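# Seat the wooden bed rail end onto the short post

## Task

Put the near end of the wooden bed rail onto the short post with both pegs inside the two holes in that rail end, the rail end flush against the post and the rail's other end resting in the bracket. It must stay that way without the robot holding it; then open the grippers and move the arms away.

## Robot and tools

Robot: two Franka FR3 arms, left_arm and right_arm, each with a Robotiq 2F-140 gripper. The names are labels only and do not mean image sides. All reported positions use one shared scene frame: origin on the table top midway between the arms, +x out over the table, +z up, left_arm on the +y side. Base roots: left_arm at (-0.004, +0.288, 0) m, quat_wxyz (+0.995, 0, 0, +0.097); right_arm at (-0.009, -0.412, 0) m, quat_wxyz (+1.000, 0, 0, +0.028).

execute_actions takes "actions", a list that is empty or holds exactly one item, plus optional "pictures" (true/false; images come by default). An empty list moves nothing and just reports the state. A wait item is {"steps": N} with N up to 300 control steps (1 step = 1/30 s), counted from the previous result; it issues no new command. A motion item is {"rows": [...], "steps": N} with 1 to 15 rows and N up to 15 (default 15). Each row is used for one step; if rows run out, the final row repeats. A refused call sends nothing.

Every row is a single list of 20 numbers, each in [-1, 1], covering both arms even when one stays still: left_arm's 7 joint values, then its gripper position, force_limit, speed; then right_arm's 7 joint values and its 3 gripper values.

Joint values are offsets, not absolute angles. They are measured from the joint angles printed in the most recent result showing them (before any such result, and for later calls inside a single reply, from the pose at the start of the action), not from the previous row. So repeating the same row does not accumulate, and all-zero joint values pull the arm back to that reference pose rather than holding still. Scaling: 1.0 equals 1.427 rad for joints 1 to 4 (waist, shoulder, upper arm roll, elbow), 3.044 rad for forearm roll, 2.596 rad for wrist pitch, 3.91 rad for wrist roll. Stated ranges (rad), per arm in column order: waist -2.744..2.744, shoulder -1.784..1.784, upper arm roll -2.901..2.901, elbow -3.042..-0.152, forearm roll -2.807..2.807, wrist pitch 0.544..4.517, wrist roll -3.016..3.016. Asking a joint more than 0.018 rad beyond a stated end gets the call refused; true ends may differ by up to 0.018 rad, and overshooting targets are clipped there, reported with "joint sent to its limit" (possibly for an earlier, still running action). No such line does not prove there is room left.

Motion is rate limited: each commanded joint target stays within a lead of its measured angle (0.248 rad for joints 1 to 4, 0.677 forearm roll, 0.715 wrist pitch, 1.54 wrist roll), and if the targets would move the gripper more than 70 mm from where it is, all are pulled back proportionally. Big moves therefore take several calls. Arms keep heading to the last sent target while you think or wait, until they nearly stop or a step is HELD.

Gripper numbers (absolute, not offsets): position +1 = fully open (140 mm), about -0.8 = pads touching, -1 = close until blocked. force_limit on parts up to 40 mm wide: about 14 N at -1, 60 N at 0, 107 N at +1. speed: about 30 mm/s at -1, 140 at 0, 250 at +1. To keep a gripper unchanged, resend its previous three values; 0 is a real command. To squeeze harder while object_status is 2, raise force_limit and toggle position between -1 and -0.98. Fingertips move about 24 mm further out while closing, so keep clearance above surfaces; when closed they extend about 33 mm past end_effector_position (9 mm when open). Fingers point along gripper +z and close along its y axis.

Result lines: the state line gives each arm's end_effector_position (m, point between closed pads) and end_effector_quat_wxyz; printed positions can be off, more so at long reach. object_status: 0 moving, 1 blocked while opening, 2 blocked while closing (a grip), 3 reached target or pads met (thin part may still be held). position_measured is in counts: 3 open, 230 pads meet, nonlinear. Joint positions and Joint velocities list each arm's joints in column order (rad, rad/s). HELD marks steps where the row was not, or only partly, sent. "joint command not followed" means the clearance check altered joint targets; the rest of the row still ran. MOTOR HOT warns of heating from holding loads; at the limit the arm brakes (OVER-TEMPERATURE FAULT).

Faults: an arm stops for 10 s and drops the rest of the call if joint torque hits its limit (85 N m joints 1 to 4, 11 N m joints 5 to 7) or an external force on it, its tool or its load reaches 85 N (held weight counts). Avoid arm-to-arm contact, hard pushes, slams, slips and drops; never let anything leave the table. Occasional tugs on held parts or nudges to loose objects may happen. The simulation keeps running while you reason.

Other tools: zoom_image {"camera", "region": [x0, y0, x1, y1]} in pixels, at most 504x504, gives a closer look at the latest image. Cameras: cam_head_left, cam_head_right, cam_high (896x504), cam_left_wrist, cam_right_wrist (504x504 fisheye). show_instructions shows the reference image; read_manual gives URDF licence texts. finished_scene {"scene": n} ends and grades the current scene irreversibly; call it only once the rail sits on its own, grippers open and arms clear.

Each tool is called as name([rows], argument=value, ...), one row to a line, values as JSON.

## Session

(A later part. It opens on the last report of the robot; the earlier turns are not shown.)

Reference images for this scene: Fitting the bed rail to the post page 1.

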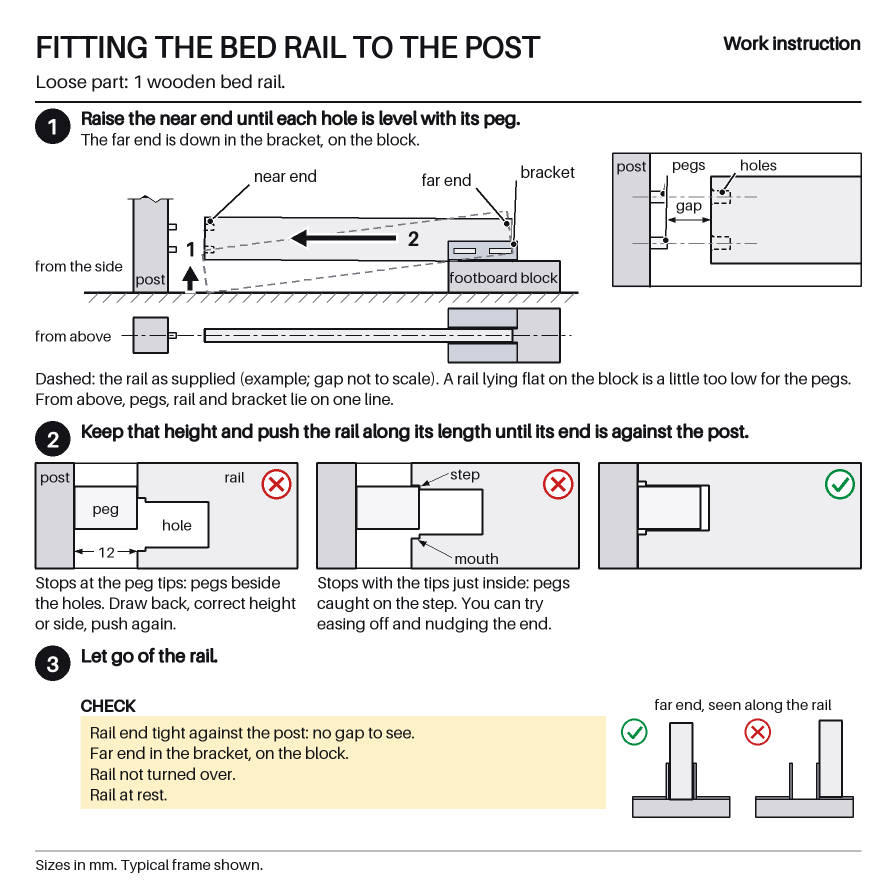

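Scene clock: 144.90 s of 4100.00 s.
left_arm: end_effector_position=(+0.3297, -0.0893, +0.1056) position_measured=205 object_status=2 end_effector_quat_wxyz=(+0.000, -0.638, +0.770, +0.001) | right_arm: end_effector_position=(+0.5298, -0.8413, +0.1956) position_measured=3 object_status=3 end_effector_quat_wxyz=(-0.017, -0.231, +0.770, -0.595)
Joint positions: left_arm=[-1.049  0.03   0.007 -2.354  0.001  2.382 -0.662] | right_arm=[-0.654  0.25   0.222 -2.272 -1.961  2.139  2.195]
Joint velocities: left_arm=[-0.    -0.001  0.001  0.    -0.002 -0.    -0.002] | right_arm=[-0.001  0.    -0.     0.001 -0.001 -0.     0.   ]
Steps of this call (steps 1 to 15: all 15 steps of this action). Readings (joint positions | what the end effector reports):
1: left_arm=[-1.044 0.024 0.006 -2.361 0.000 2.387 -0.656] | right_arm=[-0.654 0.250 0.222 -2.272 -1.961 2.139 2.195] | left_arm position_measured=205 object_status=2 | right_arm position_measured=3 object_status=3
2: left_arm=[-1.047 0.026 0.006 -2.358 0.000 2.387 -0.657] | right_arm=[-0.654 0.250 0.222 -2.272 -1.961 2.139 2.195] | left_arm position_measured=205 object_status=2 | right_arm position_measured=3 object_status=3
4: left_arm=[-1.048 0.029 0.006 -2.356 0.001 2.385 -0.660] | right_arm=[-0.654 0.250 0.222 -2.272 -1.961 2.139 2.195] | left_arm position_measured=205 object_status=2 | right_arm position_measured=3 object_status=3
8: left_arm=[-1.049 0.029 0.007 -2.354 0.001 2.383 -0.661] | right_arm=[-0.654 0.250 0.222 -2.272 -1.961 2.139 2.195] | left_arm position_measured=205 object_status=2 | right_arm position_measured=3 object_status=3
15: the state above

The rail travelled the full 12 mm. Releasing and retreating.

execute_actions([
  {"rows":[[0,0,0,0,0,0,0,0.4,0,0.2,0,0,0,0,0,0,0,1,0,0]],"steps":12},
], pictures=false)

execute_actions([
  {"rows":[[0,-0.1,0,0.02,0,-0.065,0,0.4,0,0.2,0,0,0,0,0,0,0,1,0,0]],"steps":8},
], pictures=false)

execute_actions([
  {"rows":[[0.05,-0.22,0,0.08,0,-0.17,0,0.4,0,0.2,0,0,0,0,0,0,0,1,0,0]]},
])

zoom_image(camera="cam_head_left", region=[310,270,550,360])

Scene clock: 157.47 s of 4100.00 s.
left_arm: end_effector_position=(+0.3296, -0.0893, +0.1056) position_measured=111 object_status=0 end_effector_quat_wxyz=(+0.000, -0.639, +0.770, +0.001) | right_arm: end_effector_position=(+0.5298, -0.8413, +0.1956) position_measured=3 object_status=3 end_effector_quat_wxyz=(-0.017, -0.231, +0.770, -0.595)
Joint positions: left_arm=[-1.049  0.03   0.007 -2.354  0.001  2.382 -0.662] | right_arm=[-0.654  0.25   0.222 -2.272 -1.961  2.139  2.195]
Joint velocities: left_arm=[ 0.    -0.001 -0.     0.    -0.001  0.    -0.001] | right_arm=[-0.     0.001  0.001  0.001 -0.     0.    -0.   ]
Steps of this call (steps 1 to 15: the robot went on to your last target; steps 16 to 90: nothing new was sent; then 9.17 s passed at rest; steps 91 to 102: all 12 steps of this action). Readings (joint positions | what the end effector reports):
91: left_arm=[-1.049 0.030 0.007 -2.354 0.001 2.382 -0.662] | right_arm=[-0.654 0.250 0.222 -2.272 -1.961 2.139 2.195] | left_arm position_measured=205 object_status=0 | right_arm position_measured=3 object_status=3
92: left_arm=[-1.049 0.030 0.007 -2.354 0.001 2.382 -0.662] | right_arm=[-0.654 0.250 0.222 -2.272 -1.961 2.139 2.195] | left_arm position_measured=204 object_status=0 | right_arm position_measured=3 object_status=3
94: left_arm=[-1.049 0.030 0.007 -2.354 0.001 2.382 -0.662] | right_arm=[-0.654 0.250 0.222 -2.272 -1.961 2.139 2.195] | left_arm position_measured=181 object_status=0 | right_arm position_measured=3 object_status=3
98: left_arm=[-1.049 0.030 0.007 -2.354 0.001 2.382 -0.662] | right_arm=[-0.654 0.250 0.222 -2.272 -1.961 2.139 2.195] | left_arm position_measured=146 object_status=0 | right_arm position_measured=3 object_status=3
102: the state above

Scene clock: 157.73 s of 4100.00 s.
left_arm: end_effector_position=(+0.3322, -0.0924, +0.1828) position_measured=78 object_status=0 end_effector_quat_wxyz=(+0.001, -0.638, +0.769, -0.025) | right_arm: end_effector_position=(+0.5298, -0.8413, +0.1956) position_measured=3 object_status=3 end_effector_quat_wxyz=(-0.017, -0.231, +0.770, -0.595)
Joint positions: left_arm=[-1.049 -0.118  0.007 -2.32   0.001  2.253 -0.662] | right_arm=[-0.654  0.25   0.222 -2.272 -1.961  2.139  2.195]
Joint velocities: left_arm=[-0.    -0.032  0.001 -0.001  0.    -0.211 -0.002] | right_arm=[ 0.     0.002  0.001  0.001  0.     0.    -0.001]
Steps of this call (steps 1 to 8: all 8 steps of this action). Readings (joint positions | what the end effector reports):
1: left_arm=[-1.049 0.015 0.007 -2.354 0.001 2.353 -0.662] | right_arm=[-0.654 0.250 0.222 -2.272 -1.961 2.139 2.195] | left_arm position_measured=102 object_status=0 | right_arm position_measured=3 object_status=3
2: left_arm=[-1.049 -0.017 0.007 -2.352 0.001 2.325 -0.662] | right_arm=[-0.654 0.250 0.222 -2.272 -1.961 2.139 2.195] | left_arm position_measured=93 object_status=0 | right_arm position_measured=3 object_status=3
4: left_arm=[-1.049 -0.076 0.007 -2.335 0.001 2.290 -0.662] | right_arm=[-0.654 0.250 0.222 -2.272 -1.961 2.139 2.195] | left_arm position_measured=79 object_status=0 | right_arm position_measured=3 object_status=3
8: the state above

Scene clock: 158.23 s of 4100.00 s.
left_arm: end_effector_position=(+0.3178, -0.0282, +0.3522) position_measured=78 object_status=3 end_effector_quat_wxyz=(+0.002, -0.665, +0.746, -0.047) | right_arm: end_effector_position=(+0.5298, -0.8413, +0.1956) position_measured=3 object_status=3 end_effector_quat_wxyz=(-0.017, -0.231, +0.770, -0.595)
Joint positions: left_arm=[-0.979 -0.438  0.008 -2.203  0.001  1.858 -0.662] | right_arm=[-0.654  0.25   0.222 -2.272 -1.961  2.139  2.195]
Joint velocities: left_arm=[ 0.     0.049  0.    -0.032 -0.001 -0.271  0.001] | right_arm=[ 0.001 -0.    -0.001  0.001  0.     0.    -0.   ]
Steps of this call (steps 1 to 15: all 15 steps of this action). Readings (joint positions | what the end effector reports):
1: left_arm=[-1.043 -0.130 0.004 -2.315 0.001 2.216 -0.662] | right_arm=[-0.654 0.250 0.222 -2.272 -1.961 2.139 2.195] | left_arm position_measured=78 object_status=0 | right_arm position_measured=3 object_status=3
2: left_arm=[-1.035 -0.157 0.003 -2.306 0.001 2.180 -0.662] | right_arm=[-0.654 0.250 0.222 -2.272 -1.961 2.139 2.195] | left_arm position_measured=78 object_status=3 | right_arm position_measured=3 object_status=3
4: left_arm=[-1.019 -0.226 0.004 -2.280 0.001 2.117 -0.662] | right_arm=[-0.654 0.250 0.222 -2.272 -1.961 2.139 2.195] | left_arm position_measured=78 object_status=3 | right_arm position_measured=3 object_status=3
8: left_arm=[-0.990 -0.373 0.006 -2.225 0.001 1.982 -0.662] | right_arm=[-0.654 0.250 0.222 -2.272 -1.961 2.139 2.195] | left_arm position_measured=78 object_status=3 | right_arm position_measured=3 object_status=3
15: the state above

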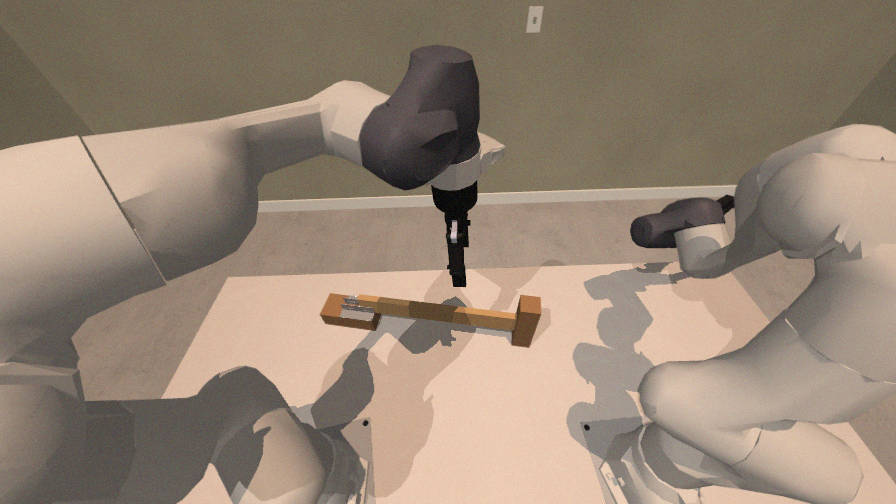

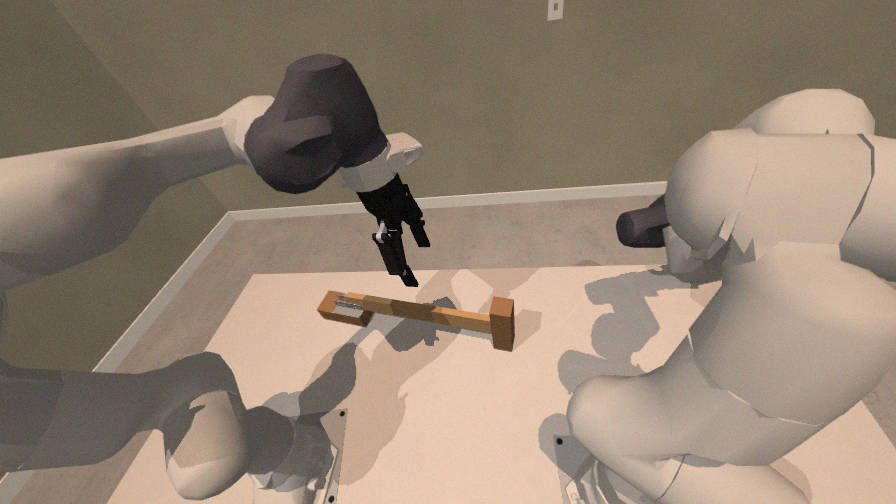

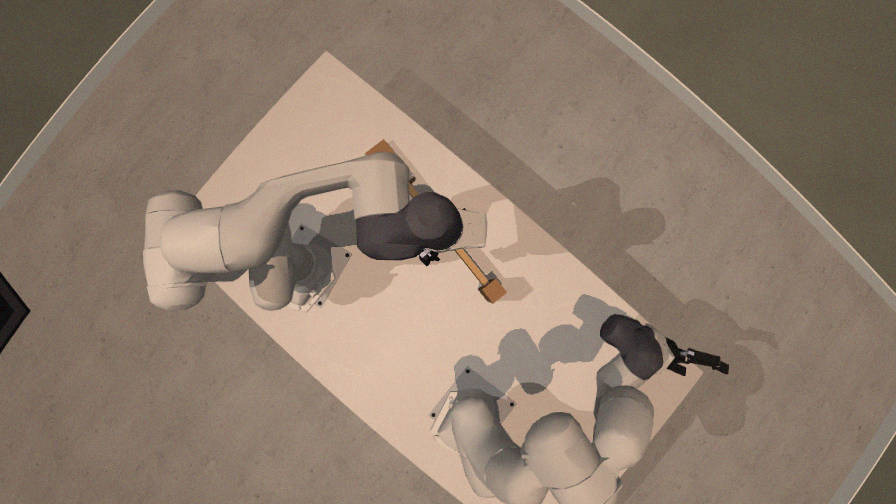

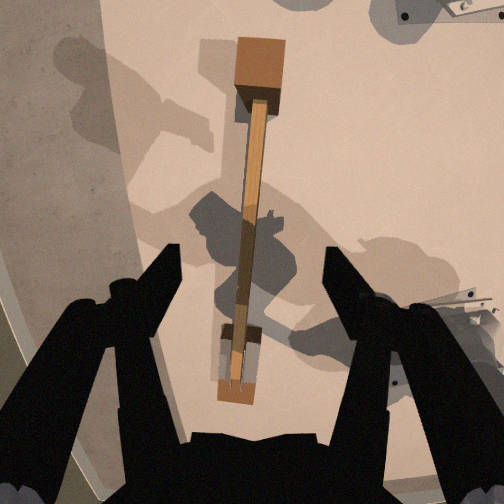

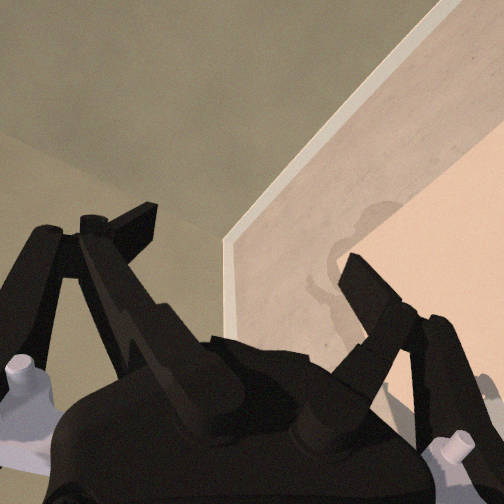

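Region (310, 270, 550, 360) of cam_head_left's 896x504 image, scaled by 2.100, with more detail than that image has; it fills the top 189 rows of this view, and the rest is white.

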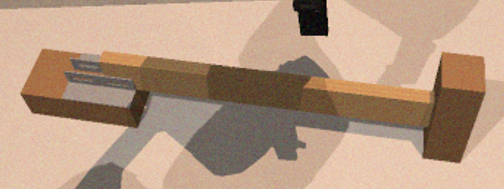

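finished_scene(scene=2)

The scene is finished: the task was done.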